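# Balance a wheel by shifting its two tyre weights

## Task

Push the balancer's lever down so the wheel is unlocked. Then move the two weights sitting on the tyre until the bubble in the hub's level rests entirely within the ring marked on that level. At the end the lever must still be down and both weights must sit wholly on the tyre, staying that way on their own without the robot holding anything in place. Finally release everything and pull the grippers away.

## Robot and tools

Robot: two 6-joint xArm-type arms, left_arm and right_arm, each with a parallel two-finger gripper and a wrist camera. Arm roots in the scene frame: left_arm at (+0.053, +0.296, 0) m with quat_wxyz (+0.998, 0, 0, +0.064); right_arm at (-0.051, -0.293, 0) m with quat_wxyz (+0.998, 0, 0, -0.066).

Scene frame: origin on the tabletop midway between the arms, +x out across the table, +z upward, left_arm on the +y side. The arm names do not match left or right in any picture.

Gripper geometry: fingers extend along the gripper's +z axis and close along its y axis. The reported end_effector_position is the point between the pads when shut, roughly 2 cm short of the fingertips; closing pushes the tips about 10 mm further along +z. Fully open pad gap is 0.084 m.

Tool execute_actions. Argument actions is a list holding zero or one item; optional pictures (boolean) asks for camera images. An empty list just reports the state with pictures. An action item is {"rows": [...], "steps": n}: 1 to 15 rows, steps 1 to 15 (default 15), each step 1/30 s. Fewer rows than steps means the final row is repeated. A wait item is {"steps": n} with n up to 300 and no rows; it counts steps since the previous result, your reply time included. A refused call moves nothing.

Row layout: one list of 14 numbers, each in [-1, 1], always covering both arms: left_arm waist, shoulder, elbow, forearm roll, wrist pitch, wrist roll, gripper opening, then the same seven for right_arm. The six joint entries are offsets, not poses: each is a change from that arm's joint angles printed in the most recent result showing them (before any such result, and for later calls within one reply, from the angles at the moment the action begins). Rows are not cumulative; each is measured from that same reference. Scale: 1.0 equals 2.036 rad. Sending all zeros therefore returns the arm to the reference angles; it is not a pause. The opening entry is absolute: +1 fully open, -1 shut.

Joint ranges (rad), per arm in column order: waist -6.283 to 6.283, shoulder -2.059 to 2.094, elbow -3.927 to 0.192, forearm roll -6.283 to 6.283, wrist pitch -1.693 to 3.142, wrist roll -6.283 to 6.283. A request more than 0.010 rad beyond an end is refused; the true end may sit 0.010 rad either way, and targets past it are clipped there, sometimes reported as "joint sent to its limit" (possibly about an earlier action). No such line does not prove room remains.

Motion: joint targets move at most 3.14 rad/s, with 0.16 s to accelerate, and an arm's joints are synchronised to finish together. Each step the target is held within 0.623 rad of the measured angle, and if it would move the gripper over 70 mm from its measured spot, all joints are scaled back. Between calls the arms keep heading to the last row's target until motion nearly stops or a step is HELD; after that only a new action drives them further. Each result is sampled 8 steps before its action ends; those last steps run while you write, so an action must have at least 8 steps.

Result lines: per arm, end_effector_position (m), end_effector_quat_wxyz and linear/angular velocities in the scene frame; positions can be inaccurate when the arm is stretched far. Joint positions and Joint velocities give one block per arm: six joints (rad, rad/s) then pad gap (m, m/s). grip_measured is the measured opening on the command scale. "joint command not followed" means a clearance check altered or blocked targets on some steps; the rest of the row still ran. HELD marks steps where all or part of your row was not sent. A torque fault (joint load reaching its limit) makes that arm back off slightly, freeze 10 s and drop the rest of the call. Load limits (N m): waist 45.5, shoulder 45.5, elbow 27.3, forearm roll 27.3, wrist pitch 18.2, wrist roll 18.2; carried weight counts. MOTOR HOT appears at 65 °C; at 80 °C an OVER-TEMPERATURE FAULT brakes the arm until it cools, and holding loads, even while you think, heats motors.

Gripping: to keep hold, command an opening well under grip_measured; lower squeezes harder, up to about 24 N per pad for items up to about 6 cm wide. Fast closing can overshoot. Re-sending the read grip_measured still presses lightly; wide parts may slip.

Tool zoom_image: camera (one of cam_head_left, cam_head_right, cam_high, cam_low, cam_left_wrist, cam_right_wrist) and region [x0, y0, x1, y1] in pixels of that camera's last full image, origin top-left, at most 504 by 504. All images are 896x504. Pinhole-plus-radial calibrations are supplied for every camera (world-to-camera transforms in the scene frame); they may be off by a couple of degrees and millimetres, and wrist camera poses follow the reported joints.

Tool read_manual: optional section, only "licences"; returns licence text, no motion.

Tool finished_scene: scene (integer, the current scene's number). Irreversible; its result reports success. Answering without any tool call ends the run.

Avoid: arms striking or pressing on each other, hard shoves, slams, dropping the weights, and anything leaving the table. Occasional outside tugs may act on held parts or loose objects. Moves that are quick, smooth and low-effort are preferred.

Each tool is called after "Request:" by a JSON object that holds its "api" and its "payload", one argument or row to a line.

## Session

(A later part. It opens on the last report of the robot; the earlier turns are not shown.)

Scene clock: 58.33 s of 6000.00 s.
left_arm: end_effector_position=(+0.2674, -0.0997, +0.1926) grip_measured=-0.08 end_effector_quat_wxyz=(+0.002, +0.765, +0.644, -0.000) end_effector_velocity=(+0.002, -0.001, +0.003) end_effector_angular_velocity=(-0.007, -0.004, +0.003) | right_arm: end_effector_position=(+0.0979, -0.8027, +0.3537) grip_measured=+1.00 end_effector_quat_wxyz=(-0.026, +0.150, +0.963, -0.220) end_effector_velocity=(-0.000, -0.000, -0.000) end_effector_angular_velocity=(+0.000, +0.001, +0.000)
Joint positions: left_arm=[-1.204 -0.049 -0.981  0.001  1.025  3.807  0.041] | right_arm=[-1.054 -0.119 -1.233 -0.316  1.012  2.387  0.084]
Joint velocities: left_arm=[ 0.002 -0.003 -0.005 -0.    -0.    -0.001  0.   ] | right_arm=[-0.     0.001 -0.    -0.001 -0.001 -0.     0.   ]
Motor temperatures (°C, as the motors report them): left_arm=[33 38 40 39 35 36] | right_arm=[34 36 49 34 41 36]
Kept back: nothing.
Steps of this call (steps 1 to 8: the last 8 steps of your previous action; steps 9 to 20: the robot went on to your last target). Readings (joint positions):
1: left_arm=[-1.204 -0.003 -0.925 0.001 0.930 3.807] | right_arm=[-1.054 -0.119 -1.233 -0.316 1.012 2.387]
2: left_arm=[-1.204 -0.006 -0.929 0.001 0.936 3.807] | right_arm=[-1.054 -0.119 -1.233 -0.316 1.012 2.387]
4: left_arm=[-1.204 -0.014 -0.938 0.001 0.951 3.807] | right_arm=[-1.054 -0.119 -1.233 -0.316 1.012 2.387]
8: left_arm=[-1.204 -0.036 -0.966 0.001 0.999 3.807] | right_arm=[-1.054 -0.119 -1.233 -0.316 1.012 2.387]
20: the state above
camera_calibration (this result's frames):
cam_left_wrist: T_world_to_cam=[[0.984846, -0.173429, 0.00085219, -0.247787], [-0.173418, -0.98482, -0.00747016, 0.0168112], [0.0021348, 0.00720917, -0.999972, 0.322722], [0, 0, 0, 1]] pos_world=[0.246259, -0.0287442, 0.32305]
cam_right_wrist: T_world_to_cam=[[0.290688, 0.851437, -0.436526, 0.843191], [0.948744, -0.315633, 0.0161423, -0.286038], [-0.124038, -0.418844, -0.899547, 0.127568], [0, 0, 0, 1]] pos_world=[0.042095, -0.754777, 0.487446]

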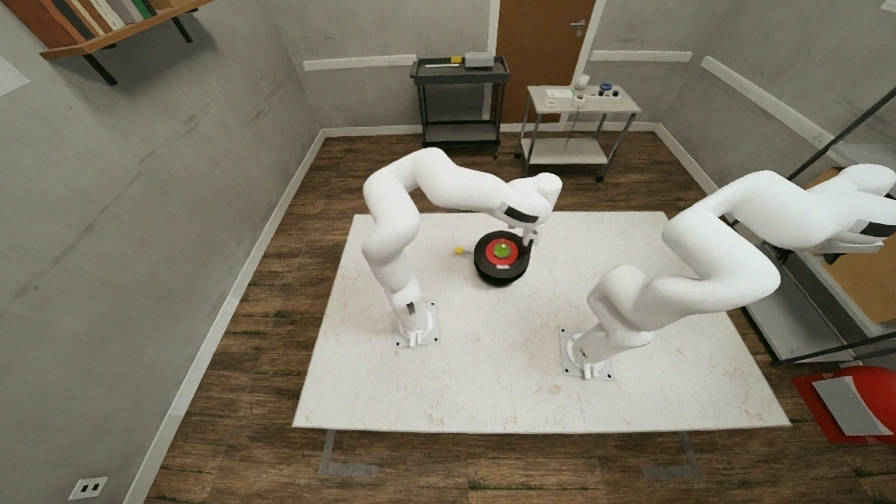

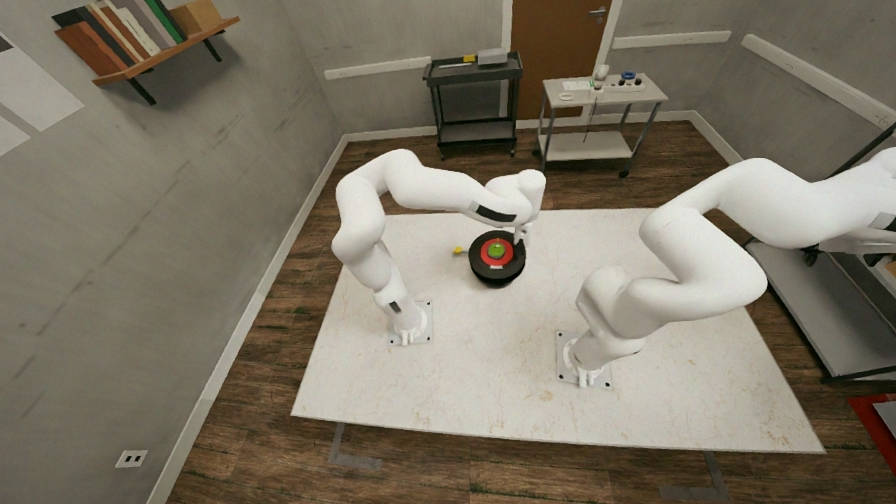

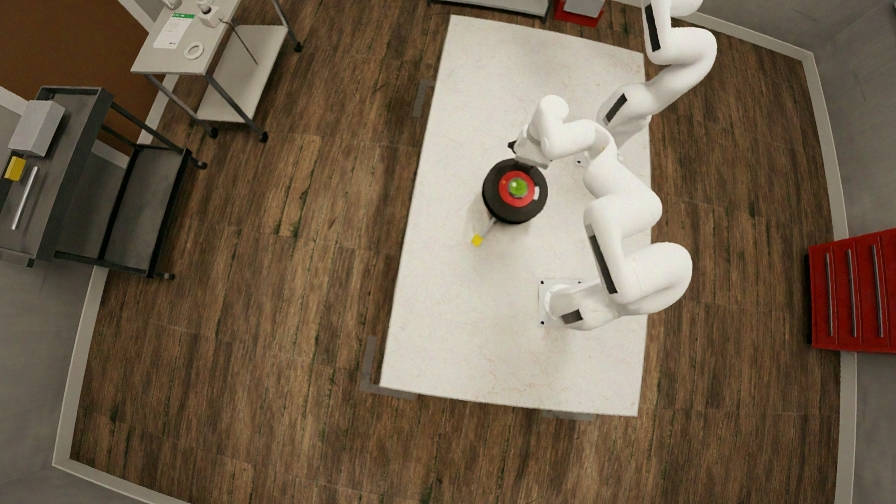

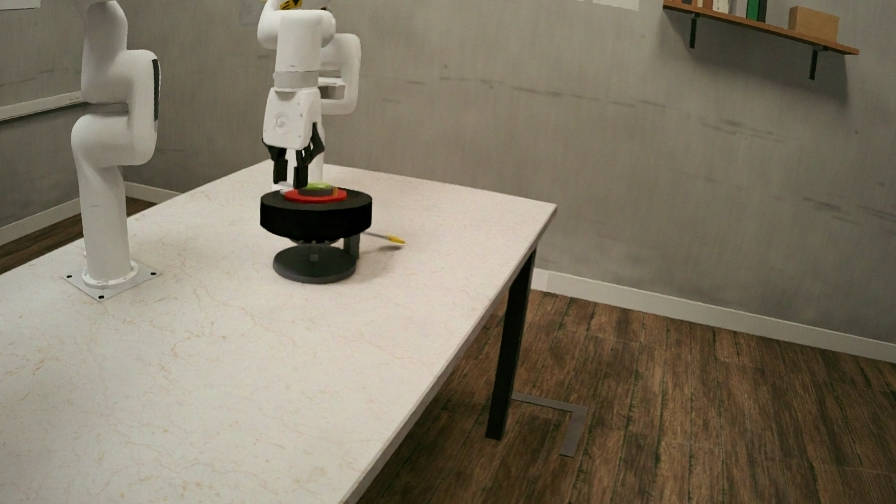

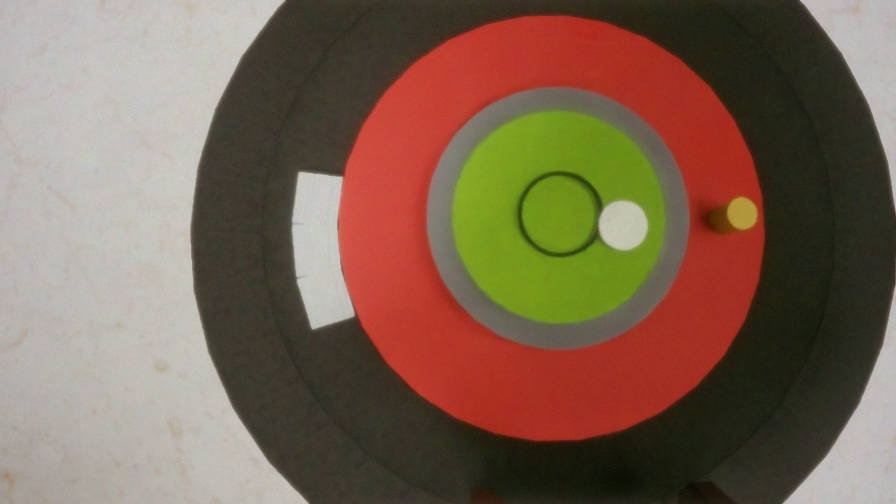

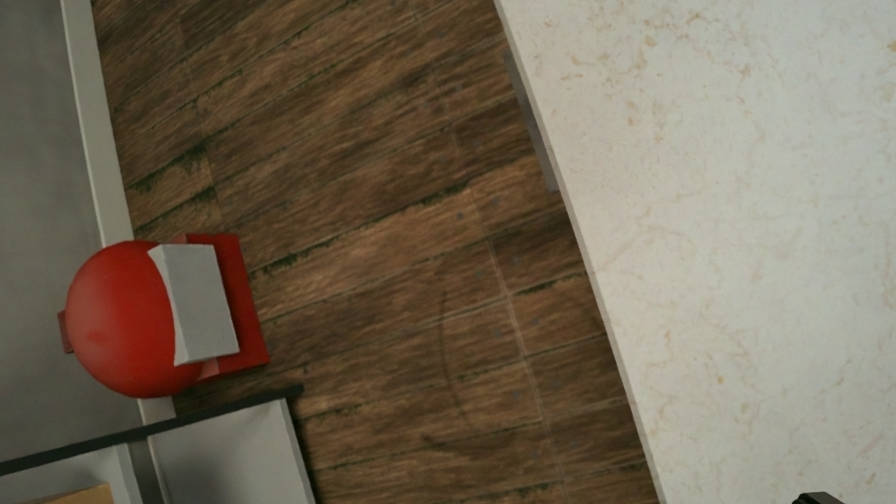

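Request:
{"api": "execute_actions", "payload": {
  "actions": [
    {"rows":[[0.013,0.01,-0.011,0,0.001,-0.08,-0.55,0,0,0,0,0,0,1],[0.013,0.01,-0.011,0,0.001,-0.08,-0.55,0,0,0,0,0,0,1],[0.0255,0.0205,-0.0225,0,0.003,-0.154,-0.55,0,0,0,0,0,0,1]],"steps":15}
  ]
}}

Request:
{"api": "execute_actions", "payload": {
  "actions": [
    {"rows":[[0,0.004,0.005,0,-0.009,0,-0.55,0,0,0,0,0,0,1],[0,0.008,0.01,0,-0.018,0,-0.55,0,0,0,0,0,0,1],[0,0.012,0.0145,0,-0.0265,0,-0.55,0,0,0,0,0,0,1],[0,0.014,0.017,0,-0.031,0,-0.55,0,0,0,0,0,0,1],[0,0.015,0.0185,0,-0.0335,0,-0.55,0,0,0,0,0,0,1],[0,0.016,0.02,0,-0.036,0,-0.55,0,0,0,0,0,0,1],[0,0.017,0.021,0,-0.038,0,-0.55,0,0,0,0,0,0,1],[0,0.018,0.022,0,-0.04,0,-0.55,0,0,0,0,0,0,1],[0,0.019,0.023,0,-0.042,0,-0.55,0,0,0,0,0,0,1],[0,0.02,0.024,0,-0.044,0,-0.55,0,0,0,0,0,0,1],[0,0.021,0.025,0,-0.046,0,-0.55,0,0,0,0,0,0,1],[0,0.0215,0.026,0,-0.048,0,-0.55,0,0,0,0,0,0,1],[0,0.022,0.0275,0,-0.05,0,-0.55,0,0,0,0,0,0,1],[0,0.0225,0.0287,0,-0.0512,0,-0.55,0,0,0,0,0,0,1]],"steps":15}
  ]
}}

Request:
{"api": "execute_actions", "payload": {
  "actions": [
    {"steps":30}
  ]
}}

Request:
{"api": "execute_actions", "payload": {
  "actions": [
    {"rows":[[0,0,0,0,0,0,-0.2,0,0,0,0,0,0,1],[0,0,0,0,0,0,-0.1,0,0,0,0,0,0,1],[0,0,0,0,0,0,-0.1,0,0,0,0,0,0,1],[0,0,0,0,0,0,-0.03,0,0,0,0,0,0,1],[0,0,0,0,0,0,-0.03,0,0,0,0,0,0,1],[0,0,0,0,0,0,0.05,0,0,0,0,0,0,1],[0,0,0,0,0,0,0.05,0,0,0,0,0,0,1],[0,0,0,0,0,0,0.15,0,0,0,0,0,0,1],[0,0,0,0,0,0,0.25,0,0,0,0,0,0,1]],"steps":15}
  ]
}}

Request:
{"api": "execute_actions", "payload": {
  "actions": [
    {"rows":[[0,-0.005,-0.006,0,0.011,0,0.25,0,0,0,0,0,0,1],[0,-0.005,-0.006,0,0.011,0,0.25,0,0,0,0,0,0,1],[0,-0.012,-0.014,0,0.026,0,0.25,0,0,0,0,0,0,1],[0,-0.012,-0.014,0,0.026,0,0.25,0,0,0,0,0,0,1],[0,-0.0225,-0.0287,0,0.0512,0,0.25,0,0,0,0,0,0,1]],"steps":10}
  ]
}}

Request:
{"api": "execute_actions", "payload": {
  "actions": [
    {"steps":60}
  ],
  "pictures": true
}}

Scene clock: 60.10 s of 6000.00 s.
left_arm: end_effector_position=(+0.2848, -0.0990, +0.1924) grip_measured=-0.08 end_effector_quat_wxyz=(+0.002, +0.682, +0.731, -0.000) end_effector_velocity=(+0.132, +0.013, -0.008) end_effector_angular_velocity=(+0.014, +0.013, +1.656) | right_arm: end_effector_position=(+0.0979, -0.8027, +0.3537) grip_measured=+1.00 end_effector_quat_wxyz=(-0.026, +0.150, +0.963, -0.220) end_effector_velocity=(+0.000, +0.000, -0.000) end_effector_angular_velocity=(+0.002, -0.002, -0.001)
Joint positions: left_arm=[-1.17  -0.022 -1.011  0.001  1.029  3.601  0.041] | right_arm=[-1.054 -0.119 -1.233 -0.316  1.012  2.387  0.084]
Joint velocities: left_arm=[ 0.263  0.208 -0.216  0.002  0.028 -1.395  0.   ] | right_arm=[-0.     0.001 -0.     0.003  0.001 -0.    -0.   ]
Motor temperatures (°C, as the motors report them): left_arm=[33 38 40 39 35 36] | right_arm=[34 36 49 34 41 36]
Steps of this call (steps 1 to 15: the robot went on to your last target; steps 16 to 46: nothing new was sent; steps 47 to 53: the first 7 steps of this action). Readings (joint positions):
47: left_arm=[-1.204 -0.049 -0.982 0.001 1.025 3.807] | right_arm=[-1.054 -0.119 -1.233 -0.316 1.012 2.387]
48: left_arm=[-1.203 -0.048 -0.982 0.001 1.025 3.802] | right_arm=[-1.054 -0.119 -1.233 -0.316 1.012 2.387]
50: left_arm=[-1.196 -0.043 -0.988 0.001 1.026 3.754] | right_arm=[-1.054 -0.119 -1.233 -0.316 1.012 2.387]
53: the state above

Scene clock: 60.60 s of 6000.00 s.
left_arm: end_effector_position=(+0.2935, -0.0981, +0.1717) grip_measured=-0.08 end_effector_quat_wxyz=(+0.000, +0.636, +0.772, +0.000) end_effector_velocity=(-0.011, +0.018, -0.122) end_effector_angular_velocity=(+0.065, +0.040, -0.001) | right_arm: end_effector_position=(+0.0979, -0.8027, +0.3537) grip_measured=+1.00 end_effector_quat_wxyz=(-0.026, +0.150, +0.963, -0.220) end_effector_velocity=(+0.000, -0.000, +0.000) end_effector_angular_velocity=(-0.001, -0.001, +0.001)
Joint positions: left_arm=[-1.152  0.018 -0.995  0.001  0.977  3.496  0.041] | right_arm=[-1.054 -0.119 -1.233 -0.316  1.012  2.387  0.084]
Joint velocities: left_arm=[ 0.001  0.141  0.187  0.    -0.252  0.001 -0.   ] | right_arm=[ 0.    -0.001  0.    -0.    -0.002 -0.     0.   ]
Motor temperatures (°C, as the motors report them): left_arm=[33 38 40 39 35 36] | right_arm=[34 36 49 34 41 36]
Steps of this call (steps 1 to 8: the last 8 steps of your previous action; steps 9 to 15: the first 7 steps of this action, its rows measured from where the robot was after step 8). Readings (joint positions):
8: left_arm=[-1.152 -0.007 -1.027 0.001 1.031 3.496] | right_arm=[-1.054 -0.119 -1.233 -0.316 1.012 2.387]
9: left_arm=[-1.152 -0.007 -1.027 0.001 1.031 3.495] | right_arm=[-1.054 -0.119 -1.233 -0.316 1.012 2.387]
10: left_arm=[-1.152 -0.006 -1.026 0.001 1.028 3.495] | right_arm=[-1.054 -0.119 -1.233 -0.316 1.012 2.387]
12: left_arm=[-1.152 0.001 -1.017 0.001 1.010 3.496] | right_arm=[-1.054 -0.119 -1.233 -0.316 1.012 2.387]
15: the state above

Scene clock: 61.60 s of 6000.00 s.
left_arm: end_effector_position=(+0.2936, -0.0981, +0.1552) grip_measured=-0.08 end_effector_quat_wxyz=(+0.001, +0.636, +0.772, -0.000) end_effector_velocity=(-0.000, -0.001, +0.000) end_effector_angular_velocity=(-0.001, -0.000, -0.002) | right_arm: end_effector_position=(+0.0979, -0.8027, +0.3537) grip_measured=+1.00 end_effector_quat_wxyz=(-0.026, +0.150, +0.963, -0.220) end_effector_velocity=(+0.000, -0.000, -0.000) end_effector_angular_velocity=(-0.000, +0.000, +0.001)
Joint positions: left_arm=[-1.152  0.039 -0.968  0.001  0.927  3.496  0.041] | right_arm=[-1.054 -0.119 -1.233 -0.316  1.012  2.387  0.084]
Joint velocities: left_arm=[-0.001 -0.    -0.    -0.    -0.     0.001 -0.   ] | right_arm=[ 0.001  0.001 -0.    -0.    -0.     0.    -0.   ]
Motor temperatures (°C, as the motors report them): left_arm=[33 38 40 39 35 36] | right_arm=[34 36 49 34 41 36]
Kept back: nothing.
Steps of this call (steps 1 to 8: the last 8 steps of your previous action; steps 9 to 30: the robot went on to your last target). Readings (joint positions):
1: left_arm=[-1.152 0.022 -0.990 0.001 0.970 3.496] | right_arm=[-1.054 -0.119 -1.233 -0.316 1.012 2.387]
2: left_arm=[-1.152 0.025 -0.987 0.001 0.963 3.496] | right_arm=[-1.054 -0.119 -1.233 -0.316 1.012 2.387]
4: left_arm=[-1.152 0.029 -0.983 0.001 0.952 3.496] | right_arm=[-1.054 -0.119 -1.233 -0.316 1.012 2.387]
8: left_arm=[-1.152 0.036 -0.974 0.001 0.935 3.496] | right_arm=[-1.054 -0.119 -1.233 -0.316 1.012 2.387]
30: the state above
All arms were judged still, so your last target was given up. Only a new action makes them travel on or press farther. Fingers that are still opening or closing keep moving.

Scene clock: 61.83 s of 6000.00 s.
left_arm: end_effector_position=(+0.2935, -0.0981, +0.1551) grip_measured=+0.01 end_effector_quat_wxyz=(+0.001, +0.636, +0.772, -0.000) end_effector_velocity=(-0.000, -0.000, -0.000) end_effector_angular_velocity=(+0.000, +0.000, -0.001) | right_arm: end_effector_position=(+0.0979, -0.8027, +0.3537) grip_measured=+1.00 end_effector_quat_wxyz=(-0.026, +0.150, +0.963, -0.220) end_effector_velocity=(-0.000, -0.000, +0.000) end_effector_angular_velocity=(-0.001, -0.000, -0.001)
Joint positions: left_arm=[-1.152  0.039 -0.968  0.001  0.927  3.496  0.044] | right_arm=[-1.054 -0.119 -1.233 -0.316  1.012  2.387  0.084]
Joint velocities: left_arm=[-0.     0.001 -0.001  0.    -0.     0.     0.035] | right_arm=[-0.001  0.    -0.001 -0.001 -0.     0.     0.   ]
Motor temperatures (°C, as the motors report them): left_arm=[33 38 40 39 35 36] | right_arm=[34 36 49 34 41 36]
Steps of this call (steps 1 to 7: the first 7 steps of this action). Readings (joint positions):
1: left_arm=[-1.152 0.039 -0.968 0.001 0.927 3.496] | right_arm=[-1.054 -0.119 -1.233 -0.316 1.012 2.387]
2: left_arm=[-1.152 0.039 -0.968 0.001 0.927 3.496] | right_arm=[-1.054 -0.119 -1.233 -0.316 1.012 2.387]
4: left_arm=[-1.152 0.039 -0.968 0.001 0.927 3.496] | right_arm=[-1.054 -0.119 -1.233 -0.316 1.012 2.387]
7: the state above

Scene clock: 62.17 s of 6000.00 s.
left_arm: end_effector_position=(+0.2934, -0.0978, +0.1558) grip_measured=+0.24 end_effector_quat_wxyz=(+0.000, +0.636, +0.772, +0.000) end_effector_velocity=(-0.009, +0.015, +0.031) end_effector_angular_velocity=(+0.058, +0.035, -0.000) | right_arm: end_effector_position=(+0.0979, -0.8027, +0.3537) grip_measured=+1.00 end_effector_quat_wxyz=(-0.026, +0.150, +0.963, -0.220) end_effector_velocity=(-0.000, -0.000, +0.001) end_effector_angular_velocity=(-0.003, -0.002, +0.000)
Joint positions: left_arm=[-1.152  0.038 -0.969  0.001  0.931  3.496  0.054] | right_arm=[-1.054 -0.119 -1.233 -0.316  1.012  2.387  0.084]
Joint velocities: left_arm=[-0.    -0.052 -0.051  0.     0.17   0.     0.   ] | right_arm=[-0.    -0.002 -0.001  0.    -0.002 -0.     0.   ]
Motor temperatures (°C, as the motors report them): left_arm=[33 38 40 39 35 36] | right_arm=[34 36 49 34 41 36]
Steps of this call (steps 1 to 8: the last 8 steps of your previous action; steps 9 to 10: the first 2 steps of this action, its rows measured from where the robot was after step 8). Readings (joint positions):
8: left_arm=[-1.152 0.039 -0.968 0.001 0.927 3.496] | right_arm=[-1.054 -0.119 -1.233 -0.316 1.012 2.387]
9: left_arm=[-1.152 0.039 -0.968 0.001 0.927 3.496] | right_arm=[-1.054 -0.119 -1.233 -0.316 1.012 2.387]
10: the state above

Scene clock: 64.17 s of 6000.00 s.
left_arm: end_effector_position=(+0.2936, -0.0982, +0.1920) grip_measured=+0.24 end_effector_quat_wxyz=(+0.001, +0.636, +0.772, -0.000) end_effector_velocity=(+0.000, +0.000, -0.000) end_effector_angular_velocity=(+0.001, +0.001, +0.001) | right_arm: end_effector_position=(+0.0979, -0.8027, +0.3537) grip_measured=+1.00 end_effector_quat_wxyz=(-0.026, +0.150, +0.963, -0.220) end_effector_velocity=(+0.000, -0.001, +0.001) end_effector_angular_velocity=(-0.003, -0.000, +0.000)
Joint positions: left_arm=[-1.152 -0.007 -1.027  0.001  1.031  3.496  0.054] | right_arm=[-1.054 -0.119 -1.233 -0.316  1.012  2.387  0.084]
Joint velocities: left_arm=[ 0.     0.001 -0.    -0.     0.001 -0.001 -0.   ] | right_arm=[-0.    -0.    -0.002 -0.001 -0.001  0.    -0.   ]
Motor temperatures (°C, as the motors report them): left_arm=[33 38 41 39 35 36] | right_arm=[34 36 49 34 41 36]
Kept back: nothing.
Steps of this call (steps 1 to 8: the last 8 steps of your previous action; steps 9 to 30: the robot went on to your last target; steps 31 to 60: nothing new was sent). Readings (joint positions):
1: left_arm=[-1.152 0.035 -0.972 0.001 0.937 3.496] | right_arm=[-1.054 -0.119 -1.233 -0.316 1.012 2.387]
2: left_arm=[-1.152 0.031 -0.976 0.001 0.946 3.496] | right_arm=[-1.054 -0.119 -1.233 -0.316 1.012 2.387]
4: left_arm=[-1.152 0.020 -0.991 0.001 0.971 3.496] | right_arm=[-1.054 -0.119 -1.233 -0.316 1.012 2.387]
8: left_arm=[-1.152 -0.005 -1.025 0.001 1.020 3.496] | right_arm=[-1.054 -0.119 -1.233 -0.316 1.012 2.387]
60: the state above
All arms were judged still, so your last target was given up. Only a new action makes them travel on or press farther. Fingers that are still opening or closing keep moving.
camera_calibration (this result's frames):
cam_left_wrist: T_world_to_cam=[[0.982317, 0.187225, -0.00095151, -0.236816], [0.187211, -0.982283, -0.0084844, -0.0826589], [-0.00252315, 0.00815624, -0.999964, 0.323457], [0, 0, 0, 1]] pos_world=[0.248919, -0.0394948, 0.322518]
cam_right_wrist: T_world_to_cam=[[0.290688, 0.851437, -0.436526, 0.843191], [0.948744, -0.315633, 0.0161424, -0.286038], [-0.124038, -0.418844, -0.899547, 0.127568], [0, 0, 0, 1]] pos_world=[0.042095, -0.754777, 0.487446]

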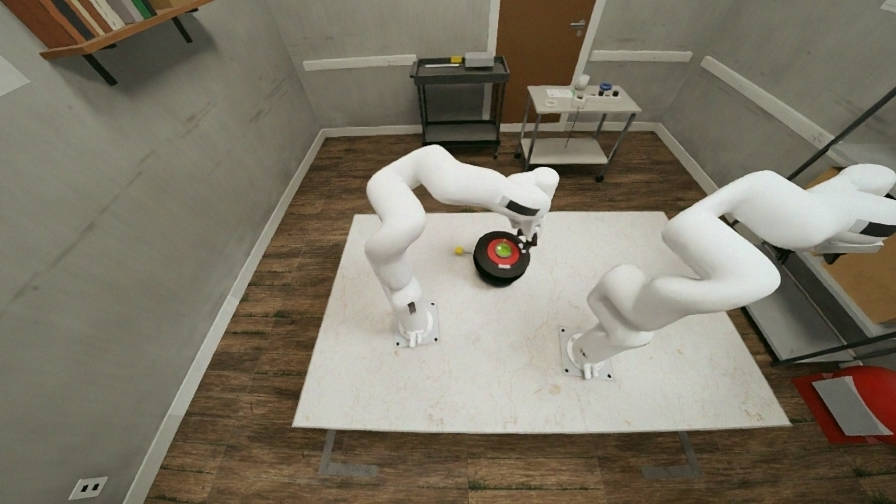

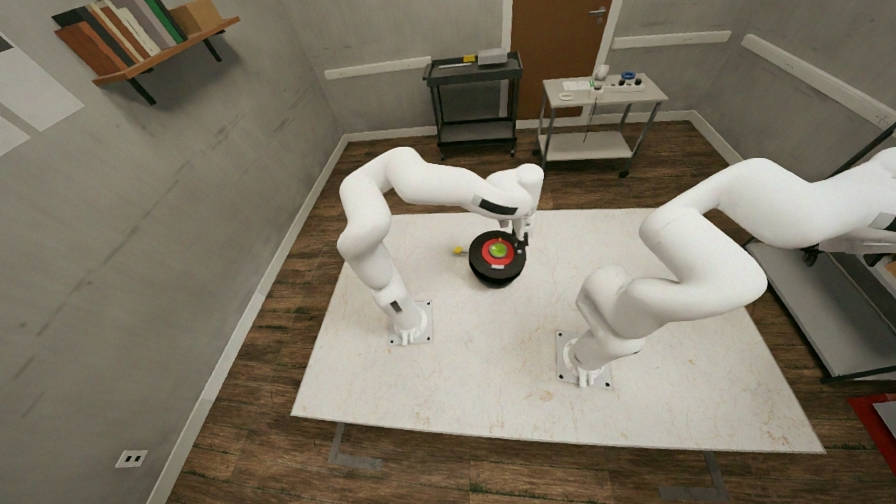

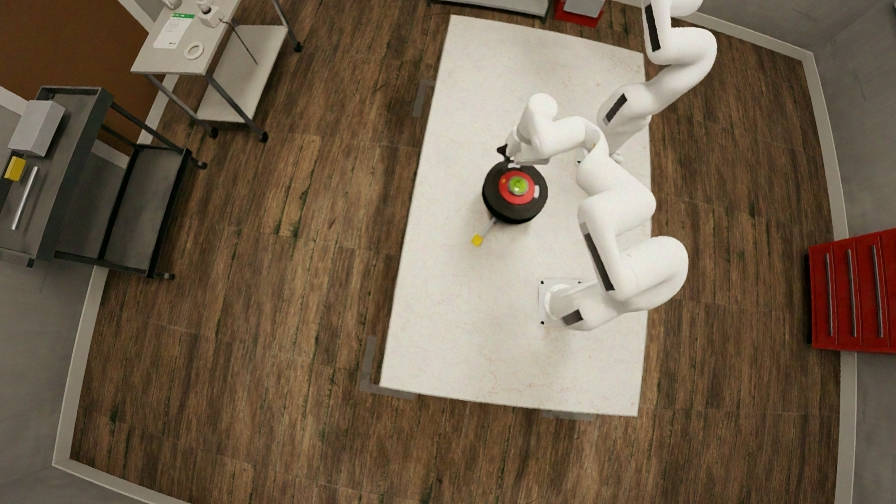

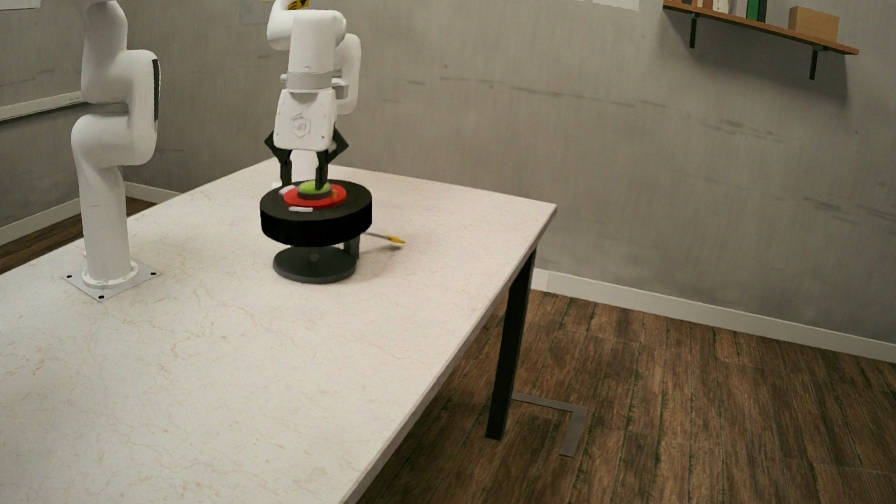

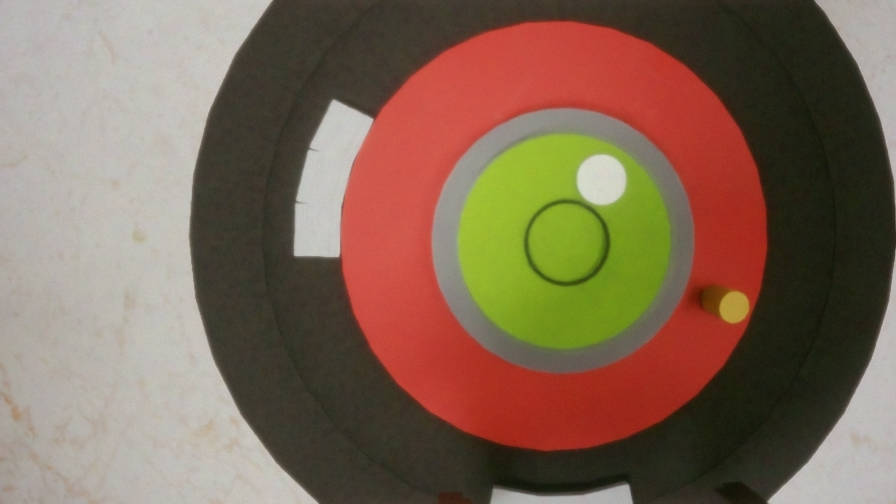

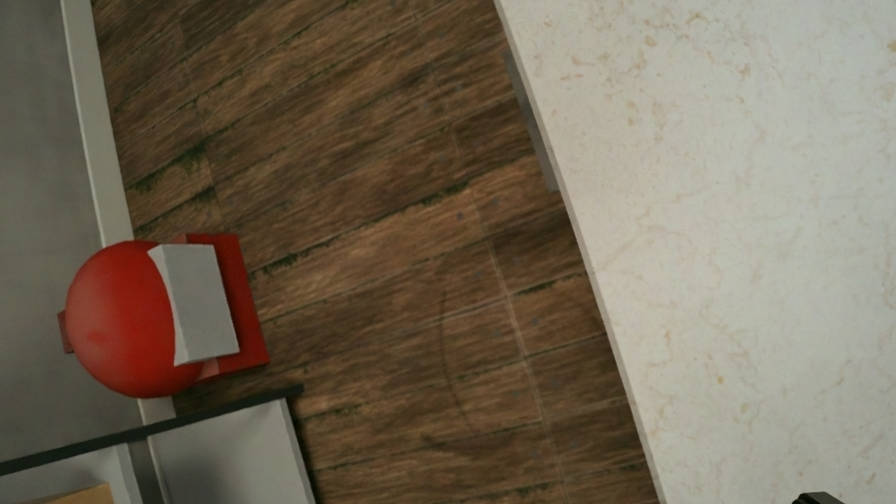

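Request:
{"api": "execute_actions", "payload": {
  "actions": [
    {"rows":[[0,-0.03,-0.02,0,0.05,0.2,0.25,0,0,0,0,0,0,1],[0,-0.03,-0.02,0,0.05,0.3,0.25,0,0,0,0,0,0,1],[0,-0.03,-0.02,0,0.05,0.4,0.25,0,0,0,0,0,0,1],[0,-0.03,-0.02,0,0.05,0.5,0.25,0,0,0,0,0,0,1],[-0.053,-0.2,0.16,0,0.04,0.8315,0.25,0,0,0,0,0,0,1]],"steps":15}
  ]
}}

Request:
{"api": "execute_actions", "payload": {
  "actions": [
    {"steps":20}
  ]
}}

Request:
{"api": "execute_actions", "payload": {
  "actions": [
    {"rows":[[0,0.017,0.023,0,-0.0385,0,0.25,0,0,0,0,0,0,1]],"steps":10}
  ]
}}

Request:
{"api": "execute_actions", "payload": {
  "actions": [
    {"steps":15}
  ],
  "pictures": true
}}

Scene clock: 65.07 s of 6000.00 s.
left_arm: end_effector_position=(+0.2901, -0.0936, +0.2079) grip_measured=+0.24 end_effector_quat_wxyz=(+0.001, +0.728, +0.685, +0.000) end_effector_velocity=(-0.083, +0.071, +0.145) end_effector_angular_velocity=(-0.085, -0.058, -2.413) | right_arm: end_effector_position=(+0.0979, -0.8027, +0.3537) grip_measured=+1.00 end_effector_quat_wxyz=(-0.026, +0.150, +0.963, -0.220) end_effector_velocity=(-0.000, +0.000, -0.001) end_effector_angular_velocity=(+0.003, -0.001, -0.001)
Joint positions: left_arm=[-1.154 -0.042 -1.034  0.001  1.075  3.748  0.054] | right_arm=[-1.054 -0.119 -1.233 -0.316  1.012  2.387  0.084]
Joint velocities: left_arm=[-0.076 -0.565  0.23   0.002  0.231  2.337 -0.   ] | right_arm=[-0.     0.001  0.     0.002  0.002  0.     0.   ]
Motor temperatures (°C, as the motors report them): left_arm=[33 38 41 39 35 36] | right_arm=[34 36 49 34 41 36]
Steps of this call (steps 1 to 20: nothing new was sent; steps 21 to 27: the first 7 steps of this action). Readings (joint positions):
21: left_arm=[-1.152 -0.007 -1.027 0.001 1.031 3.496] | right_arm=[-1.054 -0.119 -1.233 -0.316 1.012 2.387]
22: left_arm=[-1.152 -0.008 -1.027 0.001 1.033 3.501] | right_arm=[-1.054 -0.119 -1.233 -0.316 1.012 2.387]
24: left_arm=[-1.152 -0.013 -1.030 0.001 1.044 3.549] | right_arm=[-1.054 -0.119 -1.233 -0.316 1.012 2.387]
27: the state above

Scene clock: 65.73 s of 6000.00 s.
left_arm: end_effector_position=(+0.2036, -0.0231, +0.2165) grip_measured=+0.24 end_effector_quat_wxyz=(+0.001, +1.000, -0.011, +0.001) end_effector_velocity=(-0.002, +0.002, -0.000) end_effector_angular_velocity=(-0.000, -0.001, -0.209) | right_arm: end_effector_position=(+0.0979, -0.8027, +0.3537) grip_measured=+1.00 end_effector_quat_wxyz=(-0.026, +0.150, +0.963, -0.220) end_effector_velocity=(-0.000, +0.000, -0.001) end_effector_angular_velocity=(+0.002, +0.001, +0.000)
Joint positions: left_arm=[-1.26  -0.413 -0.702  0.001  1.113  5.174  0.054] | right_arm=[-1.054 -0.119 -1.233 -0.316  1.012  2.387  0.084]
Joint velocities: left_arm=[-0.004 -0.009  0.008 -0.     0.001  0.206  0.   ] | right_arm=[ 0.     0.001  0.001 -0.     0.    -0.     0.   ]
Motor temperatures (°C, as the motors report them): left_arm=[33 38 41 39 35 36] | right_arm=[34 36 49 34 41 36]
Kept back: nothing.
Steps of this call (steps 1 to 8: the last 8 steps of your previous action; steps 9 to 20: the robot went on to your last target). Readings (joint positions):
1: left_arm=[-1.158 -0.068 -1.019 0.001 1.081 3.823] | right_arm=[-1.054 -0.119 -1.233 -0.316 1.012 2.387]
2: left_arm=[-1.168 -0.108 -0.988 0.001 1.085 3.890] | right_arm=[-1.054 -0.119 -1.233 -0.316 1.012 2.387]
4: left_arm=[-1.196 -0.200 -0.905 0.001 1.093 4.027] | right_arm=[-1.054 -0.119 -1.233 -0.316 1.012 2.387]
8: left_arm=[-1.236 -0.329 -0.778 0.001 1.105 4.375] | right_arm=[-1.054 -0.119 -1.233 -0.316 1.012 2.387]
20: the state above

Scene clock: 65.80 s of 6000.00 s.
left_arm: end_effector_position=(+0.2037, -0.0235, +0.2157) grip_measured=+0.24 end_effector_quat_wxyz=(+0.002, +1.000, -0.015, +0.001) end_effector_velocity=(+0.014, -0.029, -0.048) end_effector_angular_velocity=(-0.092, -0.043, -0.005) | right_arm: end_effector_position=(+0.0979, -0.8027, +0.3537) grip_measured=+1.00 end_effector_quat_wxyz=(-0.026, +0.150, +0.963, -0.220) end_effector_velocity=(+0.000, -0.000, +0.000) end_effector_angular_velocity=(-0.001, -0.002, +0.000)
Joint positions: left_arm=[-1.26  -0.412 -0.7    0.001  1.108  5.181  0.054] | right_arm=[-1.054 -0.119 -1.233 -0.316  1.012  2.387  0.084]
Joint velocities: left_arm=[ 0.001  0.077  0.101 -0.    -0.28   0.006  0.   ] | right_arm=[ 0.     0.    -0.001  0.002 -0.001 -0.     0.   ]
Motor temperatures (°C, as the motors report them): left_arm=[33 38 41 39 35 36] | right_arm=[34 36 49 34 41 36]
Steps of this call (steps 1 to 2: the first 2 steps of this action). Readings (joint positions):
1: left_arm=[-1.260 -0.413 -0.702 0.001 1.112 5.179] | right_arm=[-1.054 -0.119 -1.233 -0.316 1.012 2.387]
2: the state above

Scene clock: 66.30 s of 6000.00 s.
left_arm: end_effector_position=(+0.2042, -0.0244, +0.1911) grip_measured=+0.24 end_effector_quat_wxyz=(-0.000, +1.000, -0.011, +0.000) end_effector_velocity=(-0.000, +0.001, -0.001) end_effector_angular_velocity=(+0.001, +0.001, -0.000) | right_arm: end_effector_position=(+0.0979, -0.8027, +0.3537) grip_measured=+1.00 end_effector_quat_wxyz=(-0.026, +0.150, +0.963, -0.220) end_effector_velocity=(-0.001, +0.000, -0.001) end_effector_angular_velocity=(+0.002, +0.003, -0.001)
Joint positions: left_arm=[-1.26  -0.378 -0.655  0.001  1.034  5.174  0.054] | right_arm=[-1.054 -0.119 -1.233 -0.316  1.012  2.387  0.084]
Joint velocities: left_arm=[ 0.001 -0.001  0.003  0.    -0.001  0.001  0.   ] | right_arm=[-0.    -0.001  0.002 -0.002  0.002  0.     0.   ]
Motor temperatures (°C, as the motors report them): left_arm=[33 38 41 39 35 36] | right_arm=[34 36 49 34 41 36]
Kept back: nothing.
Steps of this call (steps 1 to 8: the last 8 steps of your previous action; steps 9 to 15: the robot went on to your last target). Readings (joint positions):
1: left_arm=[-1.260 -0.407 -0.694 0.001 1.093 5.180] | right_arm=[-1.054 -0.119 -1.233 -0.316 1.012 2.387]
2: left_arm=[-1.260 -0.398 -0.683 0.001 1.073 5.178] | right_arm=[-1.054 -0.119 -1.233 -0.316 1.012 2.387]
4: left_arm=[-1.260 -0.383 -0.661 0.001 1.049 5.175] | right_arm=[-1.054 -0.119 -1.233 -0.316 1.012 2.387]
8: left_arm=[-1.260 -0.378 -0.656 0.001 1.036 5.174] | right_arm=[-1.054 -0.119 -1.233 -0.316 1.012 2.387]
15: the state above
camera_calibration (this result's frames):
cam_left_wrist: T_world_to_cam=[[-0.0263541, -0.999649, -0.00282422, 0.0146181], [-0.999593, 0.0263834, -0.0108953, 0.273994], [0.0109659, 0.00253593, -0.999937, 0.318819], [0, 0, 0, 1]] pos_world=[0.270771, 0.00657558, 0.321825]
cam_right_wrist: T_world_to_cam=[[0.290688, 0.851437, -0.436526, 0.843191], [0.948744, -0.315633, 0.0161424, -0.286038], [-0.124038, -0.418844, -0.899547, 0.127568], [0, 0, 0, 1]] pos_world=[0.042095, -0.754777, 0.487446]

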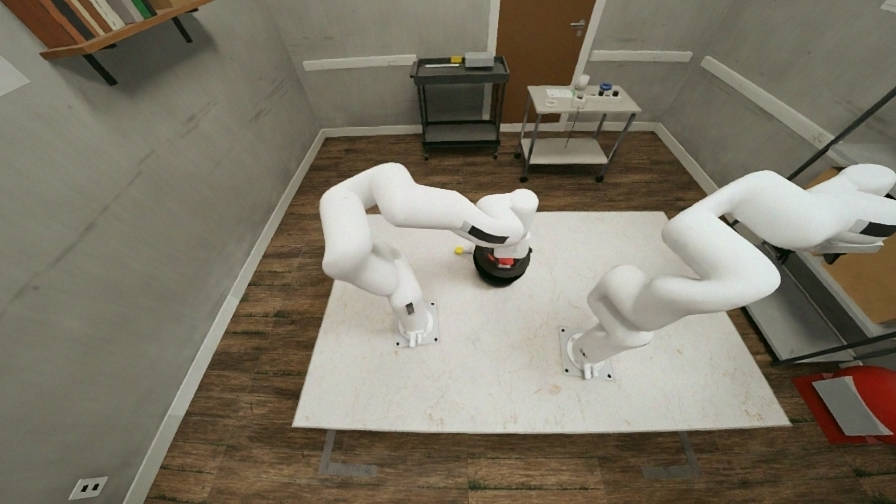

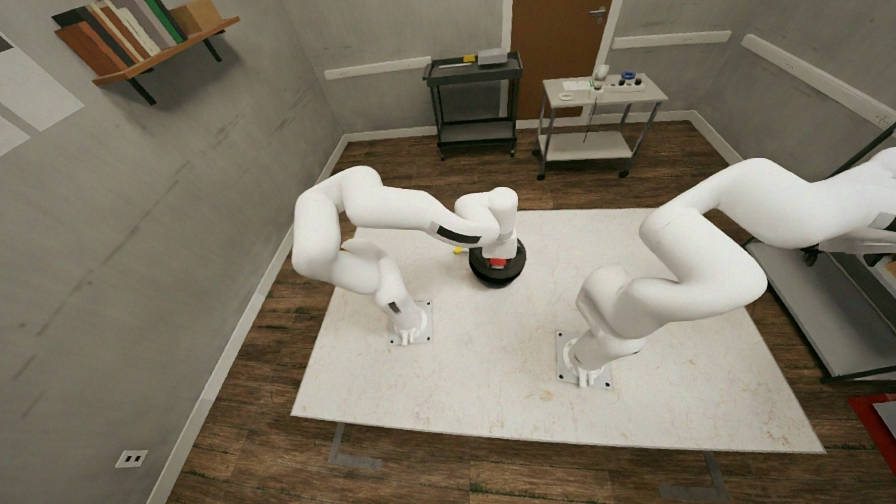

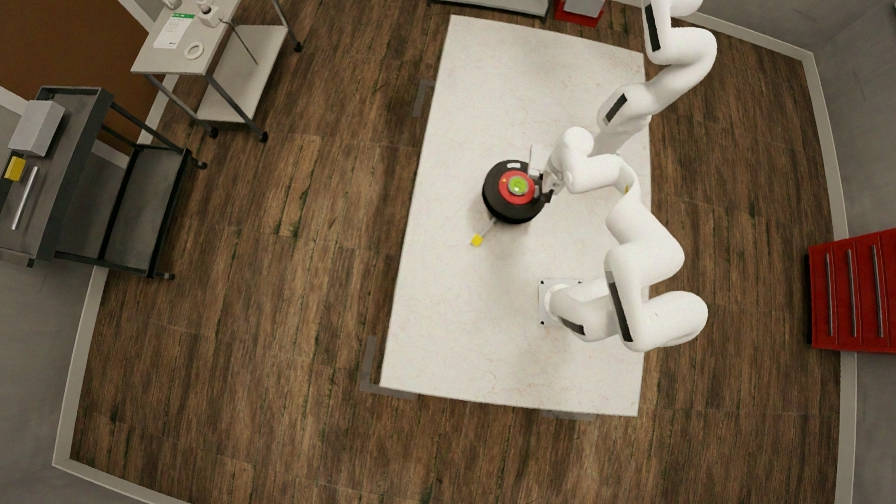

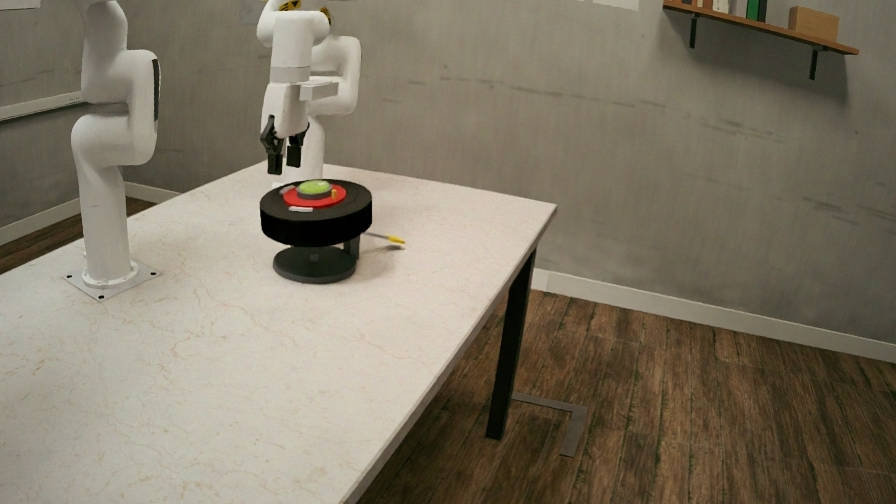

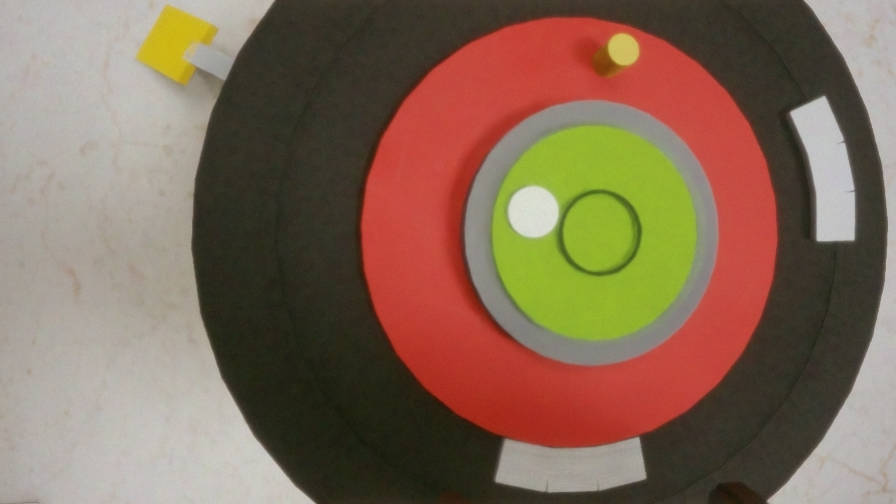

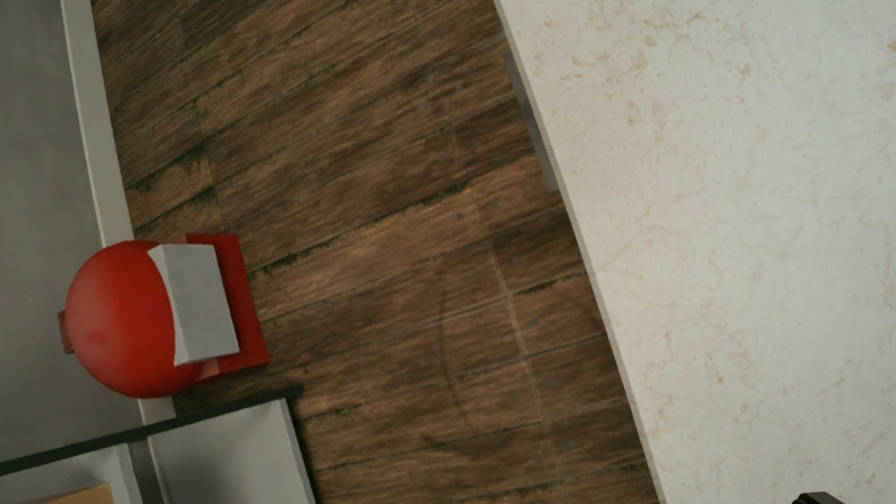

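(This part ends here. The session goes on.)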